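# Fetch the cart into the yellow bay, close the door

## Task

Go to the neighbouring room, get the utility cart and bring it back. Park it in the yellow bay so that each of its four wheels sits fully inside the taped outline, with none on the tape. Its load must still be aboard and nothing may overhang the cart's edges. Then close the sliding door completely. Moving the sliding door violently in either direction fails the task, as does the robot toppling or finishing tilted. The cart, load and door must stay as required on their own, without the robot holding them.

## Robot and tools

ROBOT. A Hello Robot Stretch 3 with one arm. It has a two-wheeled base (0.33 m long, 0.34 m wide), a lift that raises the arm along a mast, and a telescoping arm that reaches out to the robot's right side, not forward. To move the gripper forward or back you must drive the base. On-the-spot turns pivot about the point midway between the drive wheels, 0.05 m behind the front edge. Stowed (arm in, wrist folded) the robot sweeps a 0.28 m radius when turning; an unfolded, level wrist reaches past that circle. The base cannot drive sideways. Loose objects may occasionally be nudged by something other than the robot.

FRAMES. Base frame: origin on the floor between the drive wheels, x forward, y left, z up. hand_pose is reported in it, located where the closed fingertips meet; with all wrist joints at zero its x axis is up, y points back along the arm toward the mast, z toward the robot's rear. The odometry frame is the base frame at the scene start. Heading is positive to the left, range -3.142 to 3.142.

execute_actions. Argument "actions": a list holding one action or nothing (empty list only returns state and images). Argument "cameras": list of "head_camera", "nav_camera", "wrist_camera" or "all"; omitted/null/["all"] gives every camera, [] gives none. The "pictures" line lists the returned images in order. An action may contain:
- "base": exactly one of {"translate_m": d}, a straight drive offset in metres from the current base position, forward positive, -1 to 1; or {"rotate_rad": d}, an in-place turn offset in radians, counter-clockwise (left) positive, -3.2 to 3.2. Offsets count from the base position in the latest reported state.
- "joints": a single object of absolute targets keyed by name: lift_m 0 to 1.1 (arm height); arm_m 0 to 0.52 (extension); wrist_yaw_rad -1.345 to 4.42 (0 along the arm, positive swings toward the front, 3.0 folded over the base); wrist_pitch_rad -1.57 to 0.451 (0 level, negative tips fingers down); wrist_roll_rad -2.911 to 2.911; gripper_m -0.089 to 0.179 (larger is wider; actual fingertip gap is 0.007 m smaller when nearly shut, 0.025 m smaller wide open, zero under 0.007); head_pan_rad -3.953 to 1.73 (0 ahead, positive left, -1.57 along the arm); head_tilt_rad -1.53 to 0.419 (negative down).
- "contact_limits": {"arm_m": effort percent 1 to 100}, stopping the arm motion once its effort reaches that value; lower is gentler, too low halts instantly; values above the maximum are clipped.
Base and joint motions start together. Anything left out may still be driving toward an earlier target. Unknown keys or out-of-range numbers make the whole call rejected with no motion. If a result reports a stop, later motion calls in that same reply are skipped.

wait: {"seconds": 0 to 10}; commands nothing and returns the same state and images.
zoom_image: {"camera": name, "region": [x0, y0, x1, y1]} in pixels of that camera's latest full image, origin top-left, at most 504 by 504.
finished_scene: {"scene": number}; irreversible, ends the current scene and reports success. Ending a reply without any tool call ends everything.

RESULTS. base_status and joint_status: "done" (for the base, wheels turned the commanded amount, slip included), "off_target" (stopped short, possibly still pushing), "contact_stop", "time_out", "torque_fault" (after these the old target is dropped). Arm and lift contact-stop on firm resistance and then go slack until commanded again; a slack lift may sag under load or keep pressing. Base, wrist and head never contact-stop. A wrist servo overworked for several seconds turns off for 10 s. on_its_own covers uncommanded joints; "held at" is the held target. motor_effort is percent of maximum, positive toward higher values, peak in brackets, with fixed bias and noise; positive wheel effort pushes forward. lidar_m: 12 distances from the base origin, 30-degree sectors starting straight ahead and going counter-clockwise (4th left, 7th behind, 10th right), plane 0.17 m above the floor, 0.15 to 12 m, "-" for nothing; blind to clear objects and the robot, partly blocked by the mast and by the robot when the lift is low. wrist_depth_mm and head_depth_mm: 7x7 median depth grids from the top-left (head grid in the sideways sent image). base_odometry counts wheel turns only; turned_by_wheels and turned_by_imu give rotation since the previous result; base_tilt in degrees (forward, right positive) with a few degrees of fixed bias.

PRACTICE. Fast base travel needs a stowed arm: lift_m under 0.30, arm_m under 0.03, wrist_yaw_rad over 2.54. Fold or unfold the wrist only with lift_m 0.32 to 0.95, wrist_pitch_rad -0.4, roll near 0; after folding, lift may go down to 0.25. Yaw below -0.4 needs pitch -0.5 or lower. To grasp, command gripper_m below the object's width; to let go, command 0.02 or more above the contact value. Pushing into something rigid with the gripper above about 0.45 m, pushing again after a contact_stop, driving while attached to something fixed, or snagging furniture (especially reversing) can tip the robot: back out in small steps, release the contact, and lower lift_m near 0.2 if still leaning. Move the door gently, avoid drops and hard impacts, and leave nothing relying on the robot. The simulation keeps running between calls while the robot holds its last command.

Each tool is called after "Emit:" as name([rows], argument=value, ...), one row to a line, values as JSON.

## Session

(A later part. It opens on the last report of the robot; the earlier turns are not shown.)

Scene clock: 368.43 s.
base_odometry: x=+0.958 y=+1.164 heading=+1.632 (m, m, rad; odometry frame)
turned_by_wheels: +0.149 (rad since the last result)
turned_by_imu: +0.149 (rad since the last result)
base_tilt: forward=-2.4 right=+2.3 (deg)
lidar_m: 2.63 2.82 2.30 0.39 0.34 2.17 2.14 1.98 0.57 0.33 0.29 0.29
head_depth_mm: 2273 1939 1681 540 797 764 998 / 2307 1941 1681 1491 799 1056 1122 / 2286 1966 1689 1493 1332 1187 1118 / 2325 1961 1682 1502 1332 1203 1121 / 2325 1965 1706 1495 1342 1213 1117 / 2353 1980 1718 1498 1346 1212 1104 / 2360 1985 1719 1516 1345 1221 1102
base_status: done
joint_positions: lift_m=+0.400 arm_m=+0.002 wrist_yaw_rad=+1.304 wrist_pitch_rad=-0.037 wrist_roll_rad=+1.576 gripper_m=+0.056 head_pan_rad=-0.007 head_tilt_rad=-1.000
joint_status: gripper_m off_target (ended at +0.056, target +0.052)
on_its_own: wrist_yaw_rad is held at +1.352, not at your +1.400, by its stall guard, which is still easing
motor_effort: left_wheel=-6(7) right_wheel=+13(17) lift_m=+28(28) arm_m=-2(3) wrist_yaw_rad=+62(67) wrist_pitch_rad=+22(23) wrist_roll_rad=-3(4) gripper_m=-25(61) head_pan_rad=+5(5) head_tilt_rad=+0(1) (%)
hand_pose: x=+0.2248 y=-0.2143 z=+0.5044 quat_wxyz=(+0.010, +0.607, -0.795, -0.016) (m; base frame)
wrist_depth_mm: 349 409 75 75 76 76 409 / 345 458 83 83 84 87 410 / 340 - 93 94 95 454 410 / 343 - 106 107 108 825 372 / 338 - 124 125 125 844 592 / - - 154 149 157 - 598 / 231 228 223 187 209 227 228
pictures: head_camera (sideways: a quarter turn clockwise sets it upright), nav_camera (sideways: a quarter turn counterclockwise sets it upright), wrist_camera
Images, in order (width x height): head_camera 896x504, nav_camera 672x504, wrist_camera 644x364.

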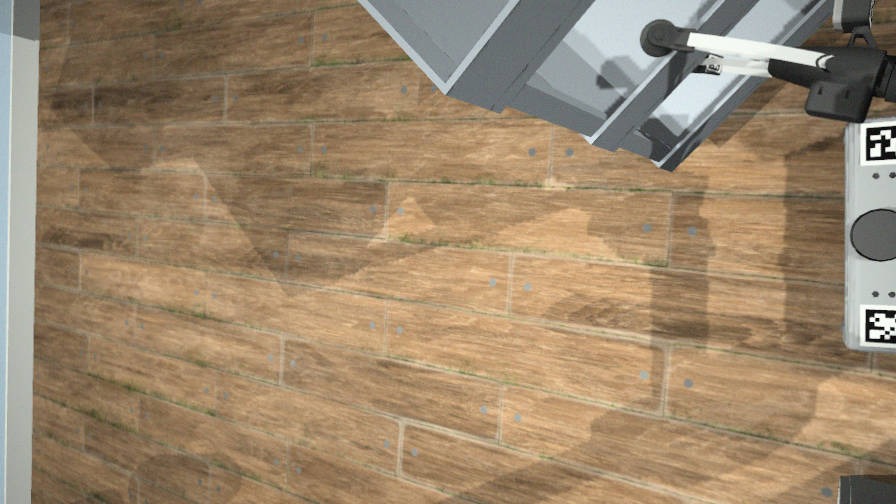

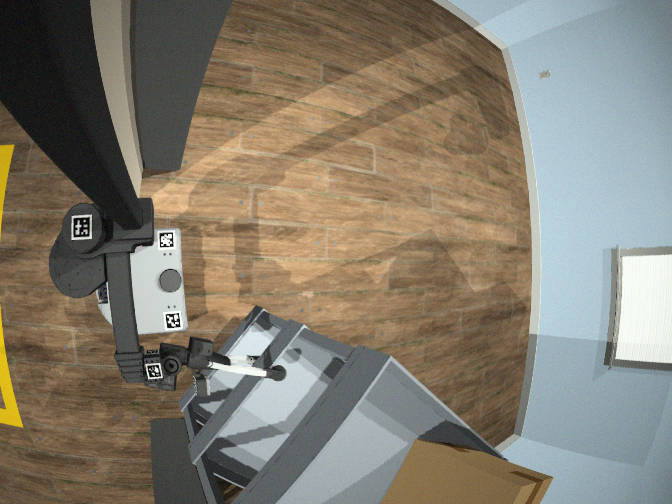

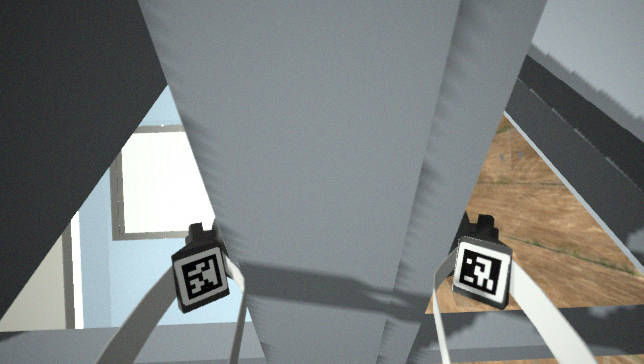

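Emit:
execute_actions([
  {"joints":{"gripper_m":0.14,"wrist_yaw_rad":1.32}},
], cameras=[])

Emit:
execute_actions([
  {"base":{"translate_m":-0.14},"joints":{"head_tilt_rad":-0.85,"head_pan_rad":-0.4}},
])

Scene clock: 372.07 s.
base_odometry: x=+0.958 y=+1.164 heading=+1.632 (m, m, rad; odometry frame)
turned_by_wheels: +0.000 (rad since the last result)
turned_by_imu: +0.001 (rad since the last result)
base_tilt: forward=-2.3 right=+2.4 (deg)
lidar_m: 2.63 2.82 2.30 0.39 0.33 2.18 2.14 1.99 0.57 0.33 0.29 0.29
head_depth_mm: 2290 1929 1667 549 798 773 994 / 2302 1943 1679 1489 782 1074 1124 / 2304 1940 1686 1479 1324 1191 1112 / 2341 1954 1696 1506 1344 1209 1115 / 2357 1986 1702 1510 1344 1208 1123 / 2344 1990 1710 1505 1334 1216 1101 / 2376 1981 1723 1513 1346 1215 1108
base_status: not commanded
joint_positions: lift_m=+0.400 arm_m=+0.002 wrist_yaw_rad=+1.318 wrist_pitch_rad=-0.023 wrist_roll_rad=+1.575 gripper_m=+0.140 head_pan_rad=-0.007 head_tilt_rad=-1.000
joint_status: all done
motor_effort: left_wheel=-2(4) right_wheel=+3(11) lift_m=+28(28) arm_m=-2(1) wrist_yaw_rad=+3(36) wrist_pitch_rad=+14(27) wrist_roll_rad=-2(2) gripper_m=+1(95) head_pan_rad=+5(5) head_tilt_rad=+0(1) (%)
hand_pose: x=+0.2261 y=-0.2109 z=+0.5081 quat_wxyz=(+0.006, +0.612, -0.791, -0.010) (m; base frame)
wrist_depth_mm: 339 425 75 76 76 76 415 / 333 482 84 84 85 87 420 / 335 - 94 95 95 101 400 / 333 - 112 109 110 791 369 / 332 - 136 128 128 802 612 / - - - 155 156 - 568 / 227 226 227 194 218 225 223
pictures: none
No camera images: the call's "cameras" was empty. Leave "cameras" out to get every camera's image.

Scene clock: 374.53 s.
base_odometry: x=+0.966 y=+1.025 heading=+1.632 (m, m, rad; odometry frame)
turned_by_wheels: +0.000 (rad since the last result)
turned_by_imu: +0.000 (rad since the last result)
base_tilt: forward=-2.4 right=+2.4 (deg)
lidar_m: 0.45 2.95 0.42 0.27 2.42 2.03 2.00 1.97 1.52 0.44 0.38 0.38
head_depth_mm: 564 624 712 631 849 832 1086 / 2560 666 722 632 870 983 1114 / 2679 2472 742 616 904 1127 1113 / 2580 2475 1891 627 885 1192 1117 / 2494 2492 2002 1648 1436 1258 1119 / 2449 2511 1998 1672 1437 1262 1128 / 2388 2489 2012 1680 1443 1263 1123
base_status: done
joint_positions: lift_m=+0.400 arm_m=+0.002 wrist_yaw_rad=+1.318 wrist_pitch_rad=-0.022 wrist_roll_rad=+1.575 gripper_m=+0.140 head_pan_rad=-0.393 head_tilt_rad=-0.853
joint_status: all done
motor_effort: left_wheel=-1(6) right_wheel=+3(2) lift_m=+28(27) arm_m=-1(1) wrist_yaw_rad=+3(3) wrist_pitch_rad=+14(14) wrist_roll_rad=-2(2) gripper_m=+0(0) head_pan_rad=-4(37) head_tilt_rad=+2(19) (%)
hand_pose: x=+0.2262 y=-0.2108 z=+0.5083 quat_wxyz=(+0.006, +0.612, -0.791, -0.010) (m; base frame)
wrist_depth_mm: 337 487 - 166 173 620 417 / 337 478 772 185 195 631 413 / 335 475 - 208 - 594 425 / 331 467 - 240 - 872 421 / 329 437 - 285 - 833 409 / 345 - 368 342 370 922 359 / - - - - - 925 664
pictures: head_camera (sideways: a quarter turn clockwise sets it upright), nav_camera (sideways: a quarter turn counterclockwise sets it upright), wrist_camera
Images, in order (width x height): head_camera 896x504, nav_camera 672x504, wrist_camera 644x364.

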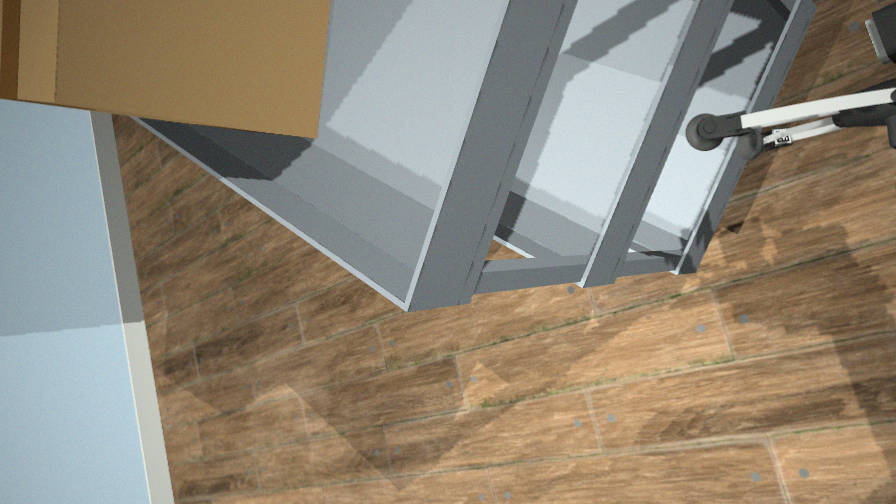

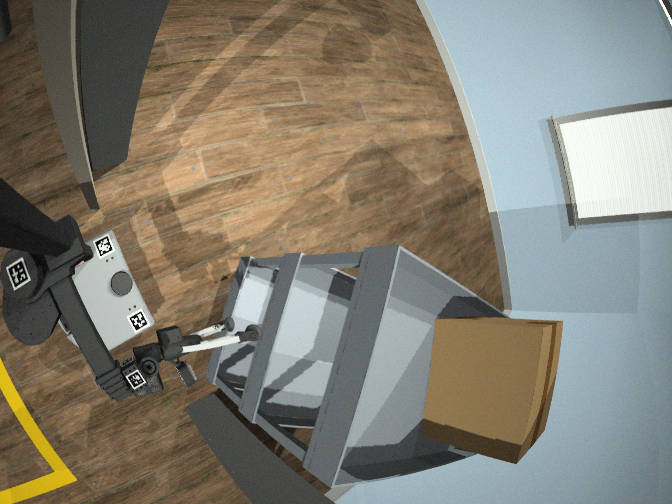

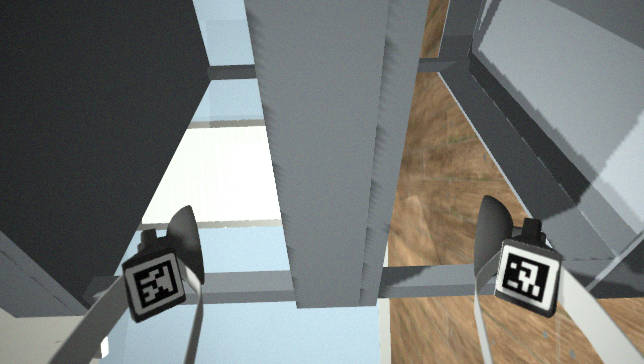

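Emit:
execute_actions([
  {"base":{"rotate_rad":-0.70},"joints":{"wrist_yaw_rad":1.95,"head_pan_rad":0,"head_tilt_rad":-0.9}},
])

Scene clock: 430.90 s.
base_odometry: x=+0.966 y=+1.025 heading=+0.932 (m, m, rad; odometry frame)
turned_by_wheels: -0.700 (rad since the last result)
turned_by_imu: -0.702 (rad since the last result)
base_tilt: forward=-2.4 right=+2.4 (deg)
lidar_m: 0.38 0.41 2.82 0.45 0.27 2.31 2.13 2.00 2.04 1.60 0.55 0.39
head_depth_mm: 600 795 718 579 849 1189 1105 / 592 693 719 586 883 1142 1108 / 584 681 724 600 883 1151 1096 / 577 673 728 629 889 1155 1111 / 571 698 729 605 908 1183 1116 / 2661 2348 694 618 921 1251 1117 / 2569 2361 1948 1576 1413 1250 1120
base_status: done
joint_positions: lift_m=+0.400 arm_m=+0.002 wrist_yaw_rad=+1.948 wrist_pitch_rad=-0.022 wrist_roll_rad=+1.575 gripper_m=+0.140 head_pan_rad=-0.007 head_tilt_rad=-0.889
joint_status: all done
motor_effort: left_wheel=+2(5) right_wheel=-3(6) lift_m=+28(28) arm_m=-2(1) wrist_yaw_rad=+3(3) wrist_pitch_rad=+14(13) wrist_roll_rad=-2(2) gripper_m=+1(1) head_pan_rad=+5(36) head_tilt_rad=-6(13) (%)
hand_pose: x=+0.2163 y=-0.0527 z=+0.5083 quat_wxyz=(+0.009, +0.827, -0.562, -0.008) (m; base frame)
wrist_depth_mm: 336 478 - 249 864 624 415 / 337 482 898 275 899 641 420 / 334 469 - 310 - 641 419 / 350 468 - 346 - 606 368 / 404 434 - 412 - 525 408 / - - - - - - 564 / - - - - - 931 661
pictures: head_camera (sideways: a quarter turn clockwise sets it upright), nav_camera (sideways: a quarter turn counterclockwise sets it upright), wrist_camera
Images, in order (width x height): head_camera 896x504, nav_camera 672x504, wrist_camera 644x364.

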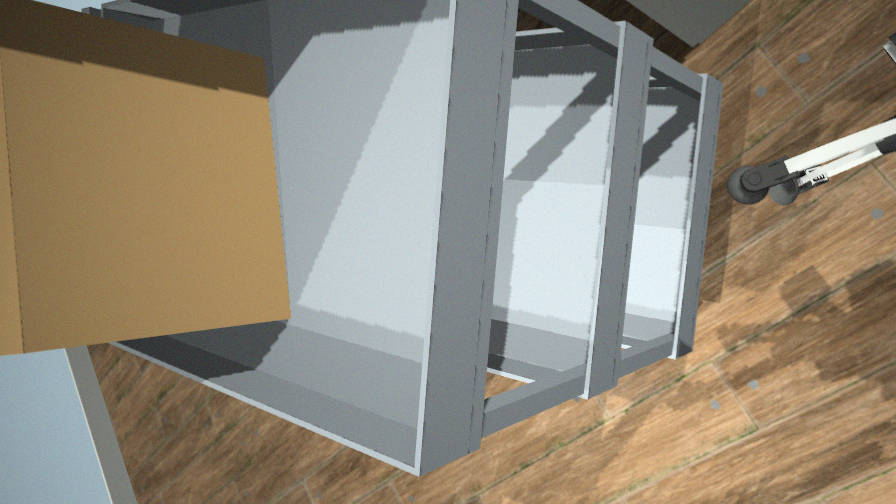

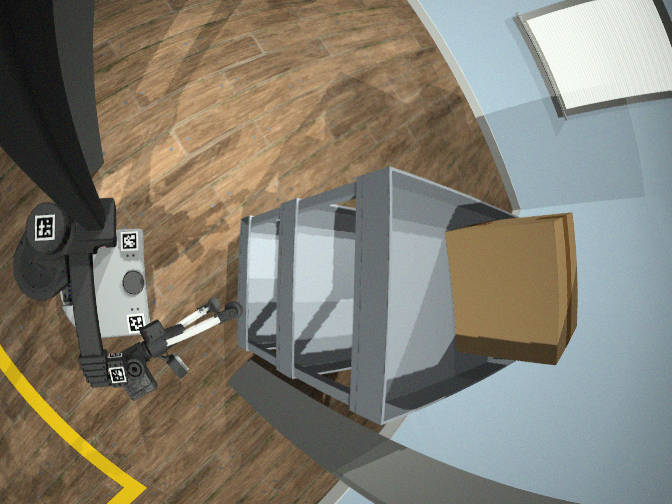

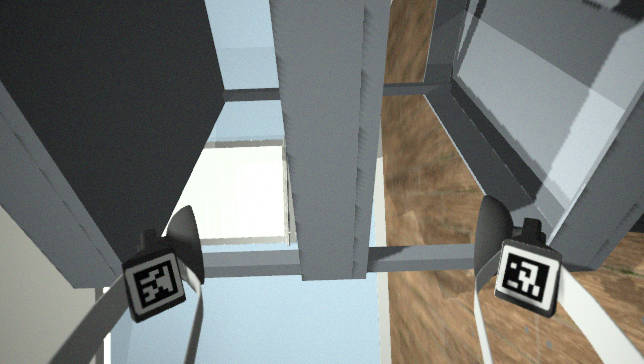

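Emit:
execute_actions([
  {"base":{"translate_m":0.16}},
])

Scene clock: 436.70 s.
base_odometry: x=+1.062 y=+1.153 heading=+0.932 (m, m, rad; odometry frame)
turned_by_wheels: +0.000 (rad since the last result)
turned_by_imu: +0.000 (rad since the last result)
base_tilt: forward=-2.3 right=+2.4 (deg)
lidar_m: 0.22 0.24 2.68 2.52 0.51 0.38 2.28 2.13 2.16 1.51 0.29 0.23
head_depth_mm: 478 525 639 612 530 683 1073 / 482 518 626 612 533 756 1064 / 483 509 613 615 535 758 1064 / 486 501 601 617 535 775 1081 / 491 492 606 618 537 787 1079 / 2503 2265 706 610 538 763 1122 / 2413 2355 1925 1559 504 1225 1123
base_status: done
joint_positions: lift_m=+0.400 arm_m=+0.002 wrist_yaw_rad=+1.948 wrist_pitch_rad=-0.022 wrist_roll_rad=+1.575 gripper_m=+0.140 head_pan_rad=-0.007 head_tilt_rad=-0.889
joint_status: not commanded
motor_effort: left_wheel=+2(6) right_wheel=-2(4) lift_m=+28(28) arm_m=-1(1) wrist_yaw_rad=+3(2) wrist_pitch_rad=+13(14) wrist_roll_rad=-2(2) gripper_m=+0(1) head_pan_rad=+4(4) head_tilt_rad=-7(7) (%)
hand_pose: x=+0.2163 y=-0.0527 z=+0.5083 quat_wxyz=(+0.009, +0.827, -0.562, -0.008) (m; base frame)
wrist_depth_mm: 341 481 106 105 106 549 417 / 336 483 118 116 116 571 421 / 331 476 653 129 129 633 421 / 330 470 - 145 147 575 424 / 328 438 - 167 172 508 430 / 328 - - 195 211 - 398 / 308 - - 235 329 881 378
pictures: head_camera (sideways: a quarter turn clockwise sets it upright), nav_camera (sideways: a quarter turn counterclockwise sets it upright), wrist_camera
Images, in order (width x height): head_camera 896x504, nav_camera 672x504, wrist_camera 644x364.

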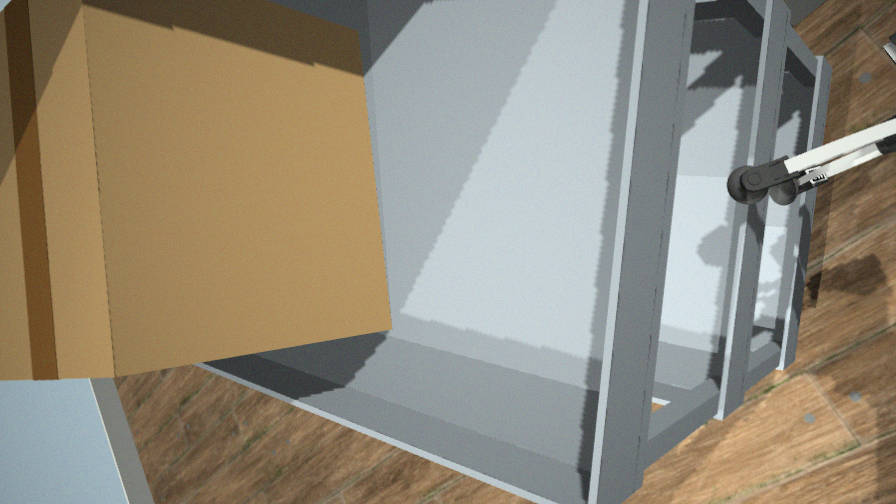

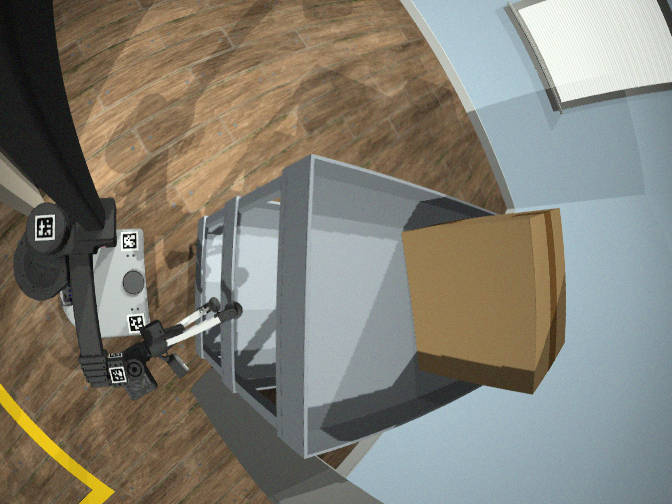

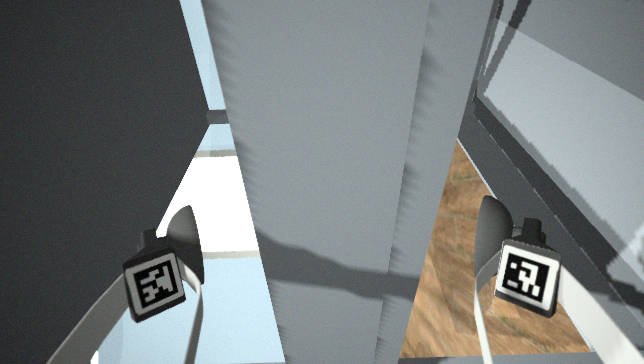

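Emit:
execute_actions([
  {"base":{"translate_m":0.03}},
], cameras=[])

Emit:
execute_actions([
  {"joints":{"gripper_m":0.048}},
], cameras=["wrist_camera"])

Emit:
execute_actions([
  {"base":{"translate_m":-0.25}},
])

Scene clock: 441.20 s.
base_odometry: x=+1.079 y=+1.177 heading=+0.932 (m, m, rad; odometry frame)
turned_by_wheels: +0.000 (rad since the last result)
turned_by_imu: +0.001 (rad since the last result)
base_tilt: forward=-2.3 right=+2.4 (deg)
lidar_m: 0.19 0.21 2.66 2.53 0.53 0.41 2.31 2.15 2.17 1.48 0.25 0.20
head_depth_mm: 478 492 596 610 531 486 898 / 481 484 584 614 532 488 978 / 484 475 571 615 532 496 998 / 486 468 561 618 536 497 1062 / 489 461 556 619 536 684 1061 / 2395 2250 693 608 540 626 1109 / 2397 2382 1934 1580 520 1191 1122
base_status: done
joint_positions: lift_m=+0.400 arm_m=+0.002 wrist_yaw_rad=+1.948 wrist_pitch_rad=-0.022 wrist_roll_rad=+1.575 gripper_m=+0.140 head_pan_rad=-0.007 head_tilt_rad=-0.889
joint_status: not commanded
motor_effort: left_wheel=+2(5) right_wheel=-2(4) lift_m=+28(28) arm_m=-2(1) wrist_yaw_rad=+3(2) wrist_pitch_rad=+14(13) wrist_roll_rad=-2(2) gripper_m=+1(2) head_pan_rad=+5(4) head_tilt_rad=-6(7) (%)
hand_pose: x=+0.2163 y=-0.0527 z=+0.5083 quat_wxyz=(+0.009, +0.827, -0.562, -0.008) (m; base frame)
wrist_depth_mm: 337 449 77 77 78 78 412 / 335 479 85 85 86 88 419 / 332 473 95 95 96 100 424 / 329 468 110 107 108 520 430 / 326 434 128 123 124 497 427 / 327 - - 144 145 - 395 / 309 - - 174 184 938 642
pictures: none
No camera images: the call's "cameras" was empty. Leave "cameras" out to get every camera's image.

Scene clock: 442.60 s.
base_odometry: x=+1.079 y=+1.177 heading=+0.932 (m, m, rad; odometry frame)
turned_by_wheels: +0.000 (rad since the last result)
turned_by_imu: +0.000 (rad since the last result)
base_tilt: forward=-2.4 right=+2.3 (deg)
lidar_m: 0.19 0.21 2.66 2.53 0.53 0.41 2.30 2.16 2.17 1.49 0.25 0.20
head_depth_mm: 477 491 597 610 531 486 898 / 480 482 584 614 532 486 978 / 484 474 573 614 533 496 1002 / 486 467 562 617 535 498 1061 / 489 462 555 618 536 684 1066 / 2377 2266 697 606 539 629 1107 / 2396 2366 1936 1573 519 1183 1119
base_status: not commanded
joint_positions: lift_m=+0.400 arm_m=+0.002 wrist_yaw_rad=+1.948 wrist_pitch_rad=-0.036 wrist_roll_rad=+1.574 gripper_m=+0.050 head_pan_rad=-0.007 head_tilt_rad=-0.889
joint_status: all done
motor_effort: left_wheel=+2(2) right_wheel=-3(3) lift_m=+28(28) arm_m=-1(1) wrist_yaw_rad=+3(3) wrist_pitch_rad=+22(27) wrist_roll_rad=-2(2) gripper_m=-31(100) head_pan_rad=+4(4) head_tilt_rad=-6(6) (%)
hand_pose: x=+0.2159 y=-0.0529 z=+0.5048 quat_wxyz=(+0.014, +0.827, -0.562, -0.011) (m; base frame)
wrist_depth_mm: 348 439 77 78 78 80 405 / 343 466 85 86 87 91 409 / 342 492 94 96 97 513 409 / 339 486 109 107 109 546 416 / 338 486 122 124 125 492 424 / 334 - 148 145 147 852 405 / 330 - - 174 185 894 367
pictures: wrist_camera
Images, in order (width x height): wrist_camera 644x364.

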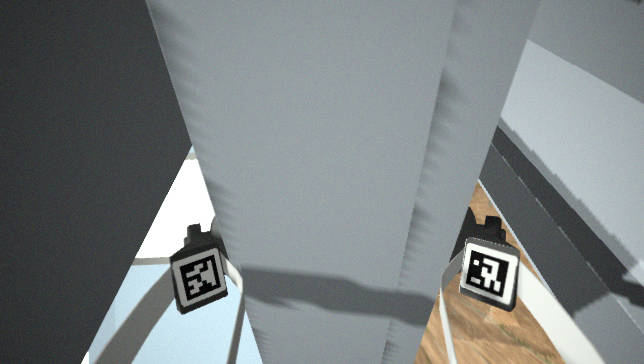

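Scene clock: 446.60 s.
base_odometry: x=+0.931 y=+0.976 heading=+0.933 (m, m, rad; odometry frame)
turned_by_wheels: +0.000 (rad since the last result)
turned_by_imu: +0.001 (rad since the last result)
base_tilt: forward=-2.4 right=+2.4 (deg)
lidar_m: 0.21 0.24 2.87 0.41 0.40 2.27 2.08 1.95 1.99 1.64 0.24 0.21
head_depth_mm: 477 479 576 609 530 484 734 / 480 482 578 612 532 494 963 / 483 483 581 613 532 496 1062 / 487 485 600 616 534 760 1081 / 2736 2316 694 620 536 790 1095 / 2654 2338 1949 590 539 855 1114 / 2585 2344 1933 1637 533 1250 1129
base_status: done
joint_positions: lift_m=+0.400 arm_m=+0.002 wrist_yaw_rad=+1.889 wrist_pitch_rad=-0.040 wrist_roll_rad=+1.568 gripper_m=+0.059 head_pan_rad=-0.007 head_tilt_rad=-0.889
joint_status: not commanded
on_its_own: wrist_yaw_rad is held at +1.883, not at your +1.950, by its stall guard, which is not easing now; gripper_m is held at +0.058, not at your +0.048, by its stall guard, which is not easing now
motor_effort: left_wheel=+2(6) right_wheel=-7(23) lift_m=+28(28) arm_m=+0(1) wrist_yaw_rad=-6(65) wrist_pitch_rad=+24(25) wrist_roll_rad=+0(4) gripper_m=-26(31) head_pan_rad=+4(4) head_tilt_rad=-7(7) (%)
hand_pose: x=+0.2209 y=-0.0671 z=+0.5037 quat_wxyz=(+0.018, +0.810, -0.586, -0.010) (m; base frame)
wrist_depth_mm: 350 411 71 72 73 73 402 / 347 437 80 80 81 84 404 / 343 487 90 91 92 500 409 / 341 487 104 105 107 522 413 / 339 - 124 125 127 464 415 / 335 - 155 154 157 837 392 / 338 - - 198 324 838 357
pictures: head_camera (sideways: a quarter turn clockwise sets it upright), nav_camera (sideways: a quarter turn counterclockwise sets it upright), wrist_camera
Images, in order (width x height): head_camera 896x504, nav_camera 672x504, wrist_camera 644x364.

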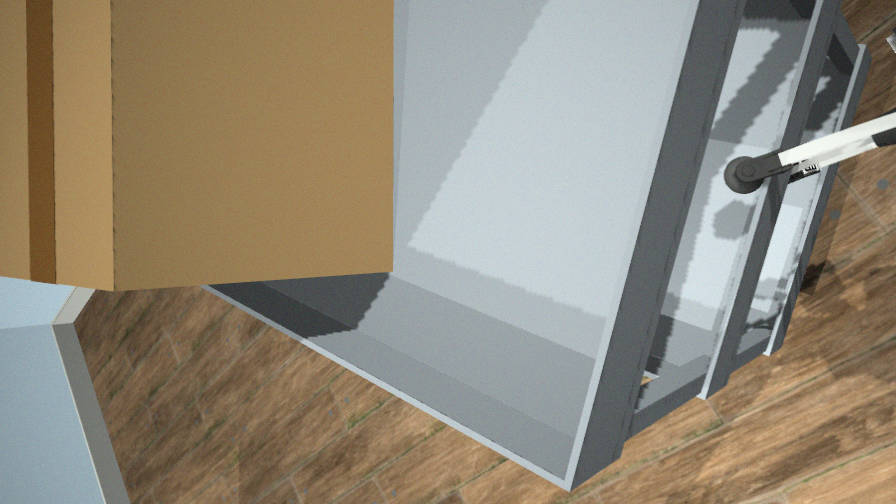

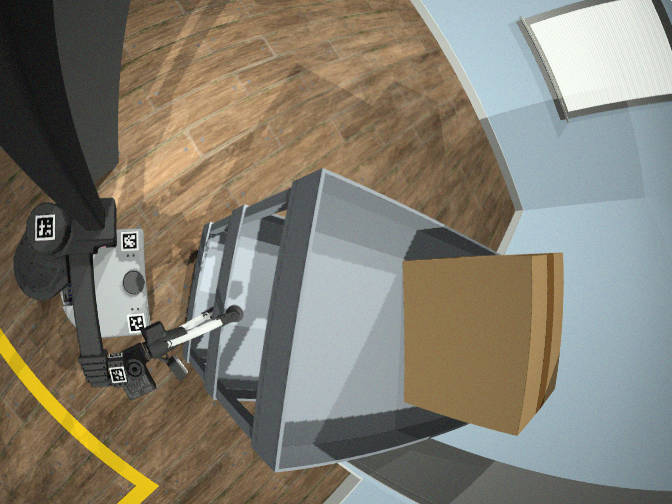

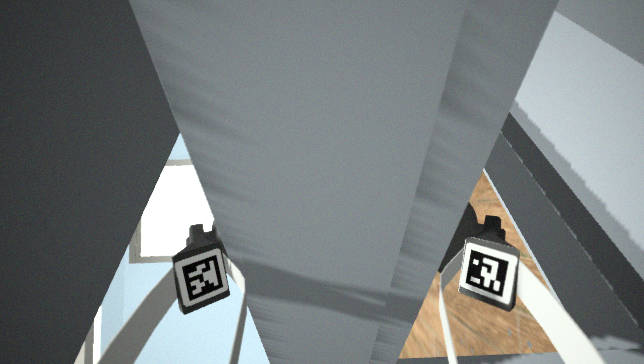

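Emit:
execute_actions([
  {"joints":{"arm_m":0.08,"wrist_yaw_rad":1.97,"gripper_m":0.052}},
])

Scene clock: 465.63 s.
base_odometry: x=+0.931 y=+0.976 heading=+0.933 (m, m, rad; odometry frame)
turned_by_wheels: +0.000 (rad since the last result)
turned_by_imu: +0.001 (rad since the last result)
base_tilt: forward=-2.4 right=+2.3 (deg)
lidar_m: 0.19 0.21 2.87 0.41 0.40 2.27 2.08 1.95 1.98 1.64 0.24 0.19
head_depth_mm: 478 466 564 611 531 478 774 / 480 462 557 611 534 487 903 / 482 458 551 613 533 496 993 / 487 455 562 616 535 499 1062 / 2739 2347 708 617 536 685 1083 / 2685 2338 1925 1566 518 623 1111 / 2560 2369 1942 1642 1424 1254 1119
base_status: not commanded
joint_positions: lift_m=+0.400 arm_m=+0.079 wrist_yaw_rad=+2.072 wrist_pitch_rad=-0.040 wrist_roll_rad=+1.554 gripper_m=+0.060 head_pan_rad=-0.007 head_tilt_rad=-0.889
joint_status: wrist_yaw_rad off_target (ended at +2.072, target +1.970); gripper_m off_target (ended at +0.060, target +0.052); the others done
on_its_own: gripper_m is held at +0.059, not at your +0.052, by its stall guard, which is not easing now; wrist_yaw_rad is at rest, and its effort (-100) is outside its rest range (-12 to +12)
motor_effort: left_wheel=+9(10) right_wheel=-4(13) lift_m=+28(28) arm_m=+13(16) wrist_yaw_rad=-100(100) wrist_pitch_rad=+25(24) wrist_roll_rad=+5(6) gripper_m=-25(64) head_pan_rad=+4(3) head_tilt_rad=-7(6) (%)
hand_pose: x=+0.2023 y=-0.1013 z=+0.5037 quat_wxyz=(+0.022, +0.860, -0.509, -0.003) (m; base frame)
wrist_depth_mm: 345 62 61 61 62 62 356 / 345 404 69 69 70 71 394 / 340 427 80 81 81 85 414 / 339 501 95 96 97 489 408 / 345 - 117 118 120 473 413 / 338 - 157 153 158 - 391 / 329 - - 222 331 337 335
pictures: head_camera (sideways: a quarter turn clockwise sets it upright), nav_camera (sideways: a quarter turn counterclockwise sets it upright), wrist_camera
Images, in order (width x height): head_camera 896x504, nav_camera 672x504, wrist_camera 644x364.

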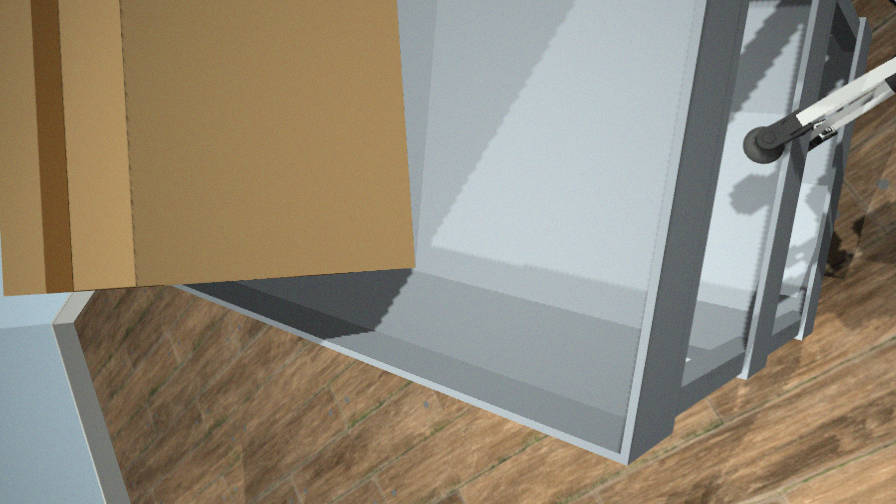

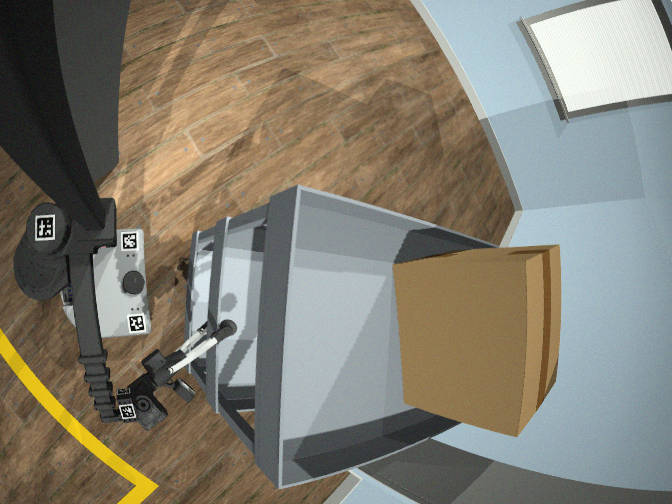

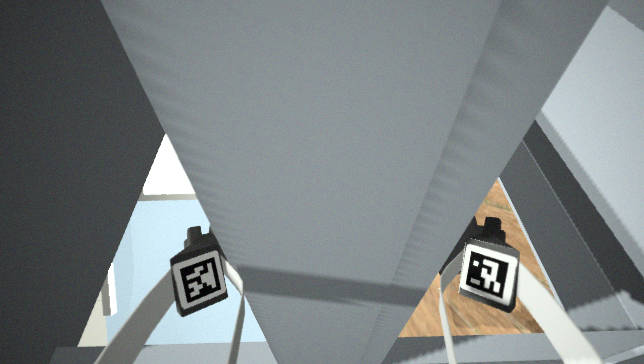

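Emit:
execute_actions([
  {"joints":{"wrist_yaw_rad":2.09}},
], cameras=["head_camera"])

Scene clock: 468.33 s.
base_odometry: x=+0.931 y=+0.976 heading=+0.933 (m, m, rad; odometry frame)
turned_by_wheels: +0.000 (rad since the last result)
turned_by_imu: +0.000 (rad since the last result)
base_tilt: forward=-2.3 right=+2.4 (deg)
lidar_m: 0.19 0.21 2.87 0.41 0.40 2.27 2.08 1.95 1.99 1.63 0.24 0.19
head_depth_mm: 477 466 562 611 530 478 771 / 479 460 556 611 532 486 903 / 482 457 553 614 533 496 988 / 484 454 562 616 537 498 1065 / 2760 2321 711 617 537 684 1078 / 2714 2328 1920 592 520 620 1120 / 2596 2357 1917 1620 1412 1244 1119
base_status: not commanded
joint_positions: lift_m=+0.400 arm_m=+0.080 wrist_yaw_rad=+2.097 wrist_pitch_rad=-0.039 wrist_roll_rad=+1.564 gripper_m=+0.060 head_pan_rad=-0.007 head_tilt_rad=-0.890
joint_status: all done
on_its_own: gripper_m is held at +0.059, not at your +0.052, by its stall guard, which is not easing now
motor_effort: left_wheel=+3(3) right_wheel=-6(6) lift_m=+28(28) arm_m=+6(7) wrist_yaw_rad=-9(11) wrist_pitch_rad=+24(24) wrist_roll_rad=+2(2) gripper_m=-26(26) head_pan_rad=+4(5) head_tilt_rad=-6(6) (%)
hand_pose: x=+0.1992 y=-0.0963 z=+0.5039 quat_wxyz=(+0.019, +0.867, -0.499, -0.007) (m; base frame)
wrist_depth_mm: 349 59 60 60 61 61 357 / 347 71 68 69 69 70 393 / 341 435 79 80 81 84 411 / 341 489 94 96 97 480 413 / 343 - 117 119 121 466 415 / 336 - 165 158 162 - 386 / 327 - 337 232 328 342 341
pictures: head_camera (sideways: a quarter turn clockwise sets it upright)
Images, in order (width x height): head_camera 896x504.

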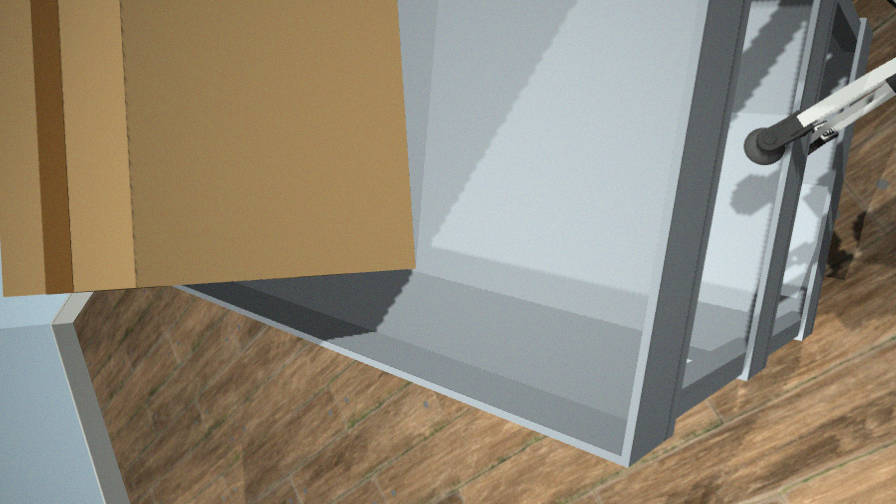

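Emit:
execute_actions([
  {"base":{"translate_m":-0.07},"joints":{"arm_m":0.122,"gripper_m":0.055}},
])

Scene clock: 497.37 s.
base_odometry: x=+0.889 y=+0.920 heading=+0.933 (m, m, rad; odometry frame)
turned_by_wheels: +0.000 (rad since the last result)
turned_by_imu: +0.001 (rad since the last result)
base_tilt: forward=-2.3 right=+2.4 (deg)
lidar_m: 0.18 0.19 2.93 0.21 0.23 2.23 2.02 1.89 1.93 1.68 0.26 0.19
head_depth_mm: 477 473 581 610 530 485 916 / 479 460 559 611 531 486 1060 / 482 447 538 611 534 488 995 / 484 436 531 603 534 489 997 / 607 761 692 605 536 491 1080 / 2705 2342 1923 1623 1358 1186 1114 / 2609 2365 1929 1628 1414 1252 1119
base_status: done
joint_positions: lift_m=+0.400 arm_m=+0.122 wrist_yaw_rad=+2.066 wrist_pitch_rad=-0.041 wrist_roll_rad=+1.568 gripper_m=+0.059 head_pan_rad=-0.007 head_tilt_rad=-0.890
joint_status: gripper_m off_target (ended at +0.059, target +0.055); the others done
on_its_own: wrist_yaw_rad is at rest, and its effort (+32) is outside its rest range (-12 to +12)
motor_effort: left_wheel=+1(4) right_wheel=-8(19) lift_m=+28(27) arm_m=+3(8) wrist_yaw_rad=+32(32) wrist_pitch_rad=+25(25) wrist_roll_rad=+0(2) gripper_m=-26(54) head_pan_rad=+6(4) head_tilt_rad=-6(6) (%)
hand_pose: x=+0.2031 y=-0.1456 z=+0.5035 quat_wxyz=(+0.019, +0.859, -0.512, -0.009) (m; base frame)
wrist_depth_mm: 349 438 79 80 81 83 407 / 350 462 88 89 89 501 405 / 345 490 98 99 99 536 409 / 343 487 113 111 113 541 412 / 342 491 127 129 130 491 411 / 337 - 155 151 154 834 400 / 337 - - 183 204 898 367
pictures: head_camera (sideways: a quarter turn clockwise sets it upright), nav_camera (sideways: a quarter turn counterclockwise sets it upright), wrist_camera
Images, in order (width x height): head_camera 896x504, nav_camera 672x504, wrist_camera 644x364.

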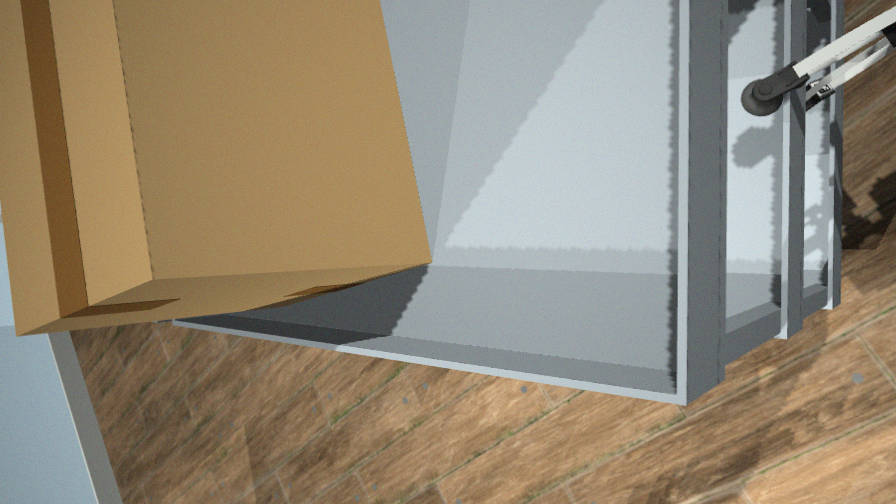

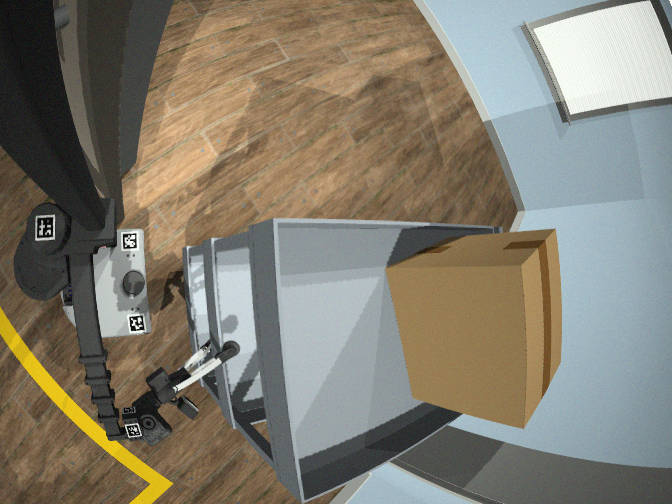

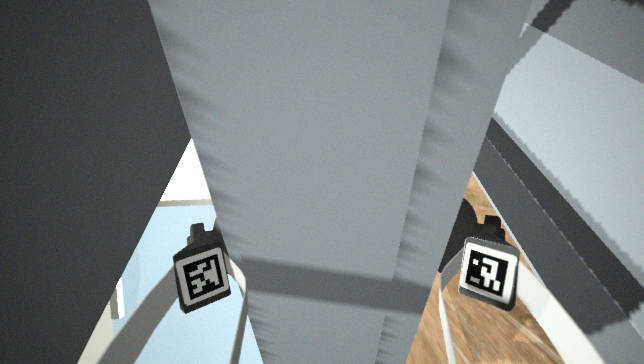

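Emit:
execute_actions([
  {"base":{"translate_m":-0.09},"joints":{"arm_m":0.175,"gripper_m":0.051,"wrist_yaw_rad":2.07}},
])

Scene clock: 502.70 s.
base_odometry: x=+0.835 y=+0.848 heading=+0.933 (m, m, rad; odometry frame)
turned_by_wheels: +0.000 (rad since the last result)
turned_by_imu: +0.001 (rad since the last result)
base_tilt: forward=-2.4 right=+2.4 (deg)
lidar_m: 3.15 2.95 0.23 0.21 0.44 2.18 1.94 1.82 1.85 1.73 0.25 0.15
head_depth_mm: 476 474 595 611 530 477 1060 / 479 443 545 611 533 471 978 / 480 417 503 592 533 472 734 / 485 404 481 584 535 473 713 / 488 478 631 618 557 1203 1115 / 2736 2267 1878 1625 1410 1244 1117 / 2662 2330 1920 1632 1417 1246 1119
base_status: done
joint_positions: lift_m=+0.400 arm_m=+0.175 wrist_yaw_rad=+2.027 wrist_pitch_rad=-0.044 wrist_roll_rad=+1.571 gripper_m=+0.059 head_pan_rad=-0.007 head_tilt_rad=-0.890
joint_status: wrist_yaw_rad off_target (ended at +2.027, target +2.070); gripper_m off_target (ended at +0.059, target +0.051); the others done
on_its_own: gripper_m is held at +0.058, not at your +0.051, by its stall guard, which is not easing now; wrist_yaw_rad is at rest, and its effort (+55) is outside its rest range (-12 to +12)
motor_effort: left_wheel=+2(5) right_wheel=-11(23) lift_m=+28(28) arm_m=+1(7) wrist_yaw_rad=+55(58) wrist_pitch_rad=+27(26) wrist_roll_rad=-1(1) gripper_m=-24(70) head_pan_rad=+4(5) head_tilt_rad=-6(6) (%)
hand_pose: x=+0.2075 y=-0.2075 z=+0.5028 quat_wxyz=(+0.019, +0.848, -0.529, -0.012) (m; base frame)
wrist_depth_mm: 341 514 103 105 105 552 399 / 345 506 110 111 112 597 410 / 345 502 119 118 119 602 407 / 344 488 128 127 128 607 411 / 340 489 137 137 138 546 415 / 338 446 149 148 149 824 411 / 336 - - 161 166 901 385
pictures: head_camera (sideways: a quarter turn clockwise sets it upright), nav_camera (sideways: a quarter turn counterclockwise sets it upright), wrist_camera
Images, in order (width x height): head_camera 896x504, nav_camera 672x504, wrist_camera 644x364.

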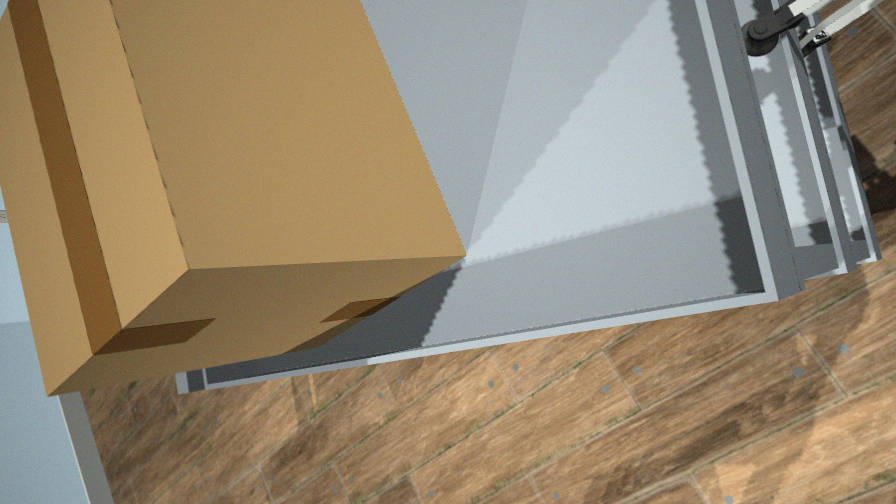

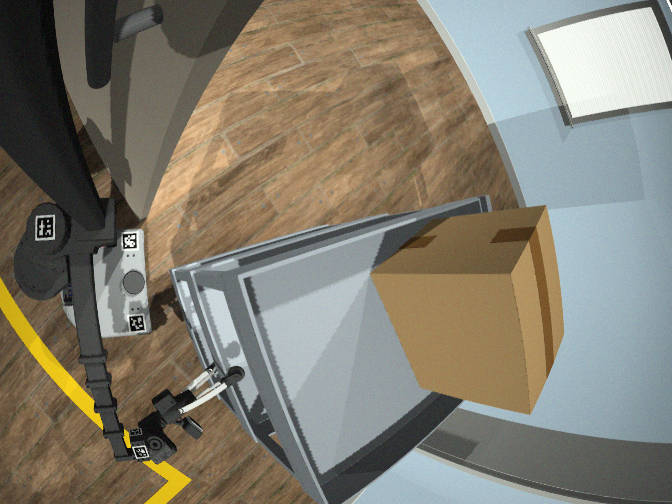

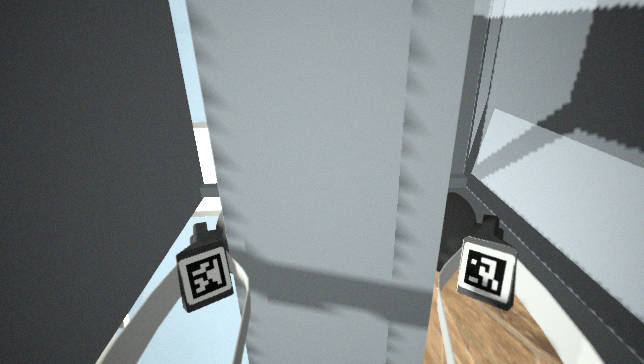

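Emit:
execute_actions([
  {"base":{"translate_m":-0.12},"joints":{"arm_m":0.205,"gripper_m":0.055,"wrist_yaw_rad":2.0}},
])

Scene clock: 514.57 s.
base_odometry: x=+0.764 y=+0.751 heading=+0.934 (m, m, rad; odometry frame)
turned_by_wheels: +0.000 (rad since the last result)
turned_by_imu: +0.001 (rad since the last result)
base_tilt: forward=-2.4 right=+2.4 (deg)
lidar_m: 0.16 0.39 0.26 0.33 0.75 2.11 1.84 1.72 1.75 1.80 0.19 0.15
head_depth_mm: 476 474 614 611 530 469 1057 / 479 418 525 600 533 470 442 / 481 394 457 576 533 471 435 / 485 379 417 533 534 481 1067 / 488 407 490 593 794 1223 1111 / 2715 473 625 1524 1403 1251 1069 / 2724 2351 1878 1643 1419 1256 678
base_status: done
joint_positions: lift_m=+0.400 arm_m=+0.205 wrist_yaw_rad=+1.944 wrist_pitch_rad=-0.045 wrist_roll_rad=+1.571 gripper_m=+0.056 head_pan_rad=-0.007 head_tilt_rad=-0.890
joint_status: wrist_yaw_rad off_target (ended at +1.944, target +2.000); the others done
on_its_own: wrist_yaw_rad is held at +1.940, not at your +2.000, by its stall guard, which is not easing now
motor_effort: left_wheel=+3(6) right_wheel=-6(32) lift_m=+28(28) arm_m=+0(11) wrist_yaw_rad=-4(60) wrist_pitch_rad=+27(27) wrist_roll_rad=-1(2) gripper_m=-25(46) head_pan_rad=+5(4) head_tilt_rad=-6(6) (%)
hand_pose: x=+0.2160 y=-0.2572 z=+0.5024 quat_wxyz=(+0.019, +0.826, -0.564, -0.013) (m; base frame)
wrist_depth_mm: 341 - 130 131 131 760 385 / 339 505 133 133 134 596 398 / 350 499 135 136 137 602 408 / 346 490 139 138 140 617 414 / 341 486 141 141 141 581 412 / 340 457 144 144 146 - 418 / 334 - - 148 149 910 402
pictures: head_camera (sideways: a quarter turn clockwise sets it upright), nav_camera (sideways: a quarter turn counterclockwise sets it upright), wrist_camera
Images, in order (width x height): head_camera 896x504, nav_camera 672x504, wrist_camera 644x364.

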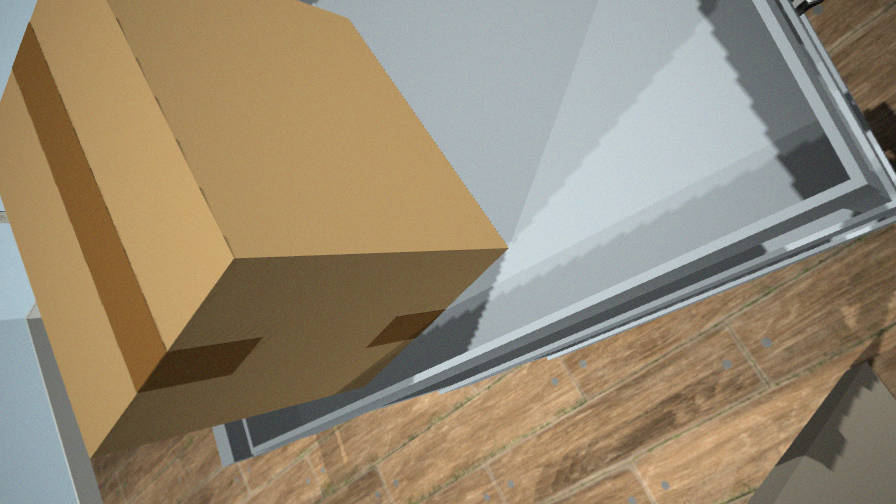

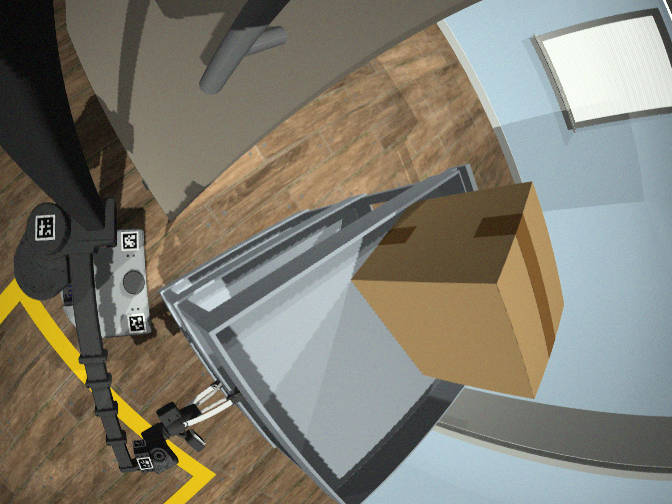

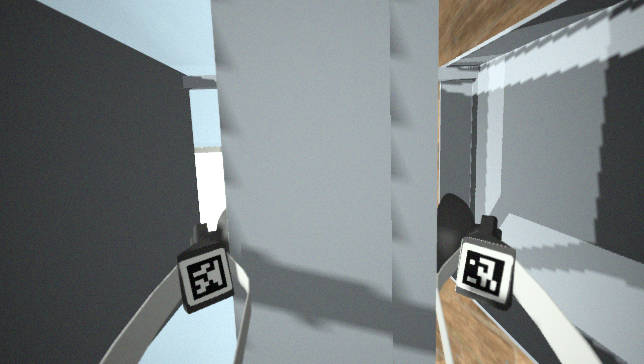

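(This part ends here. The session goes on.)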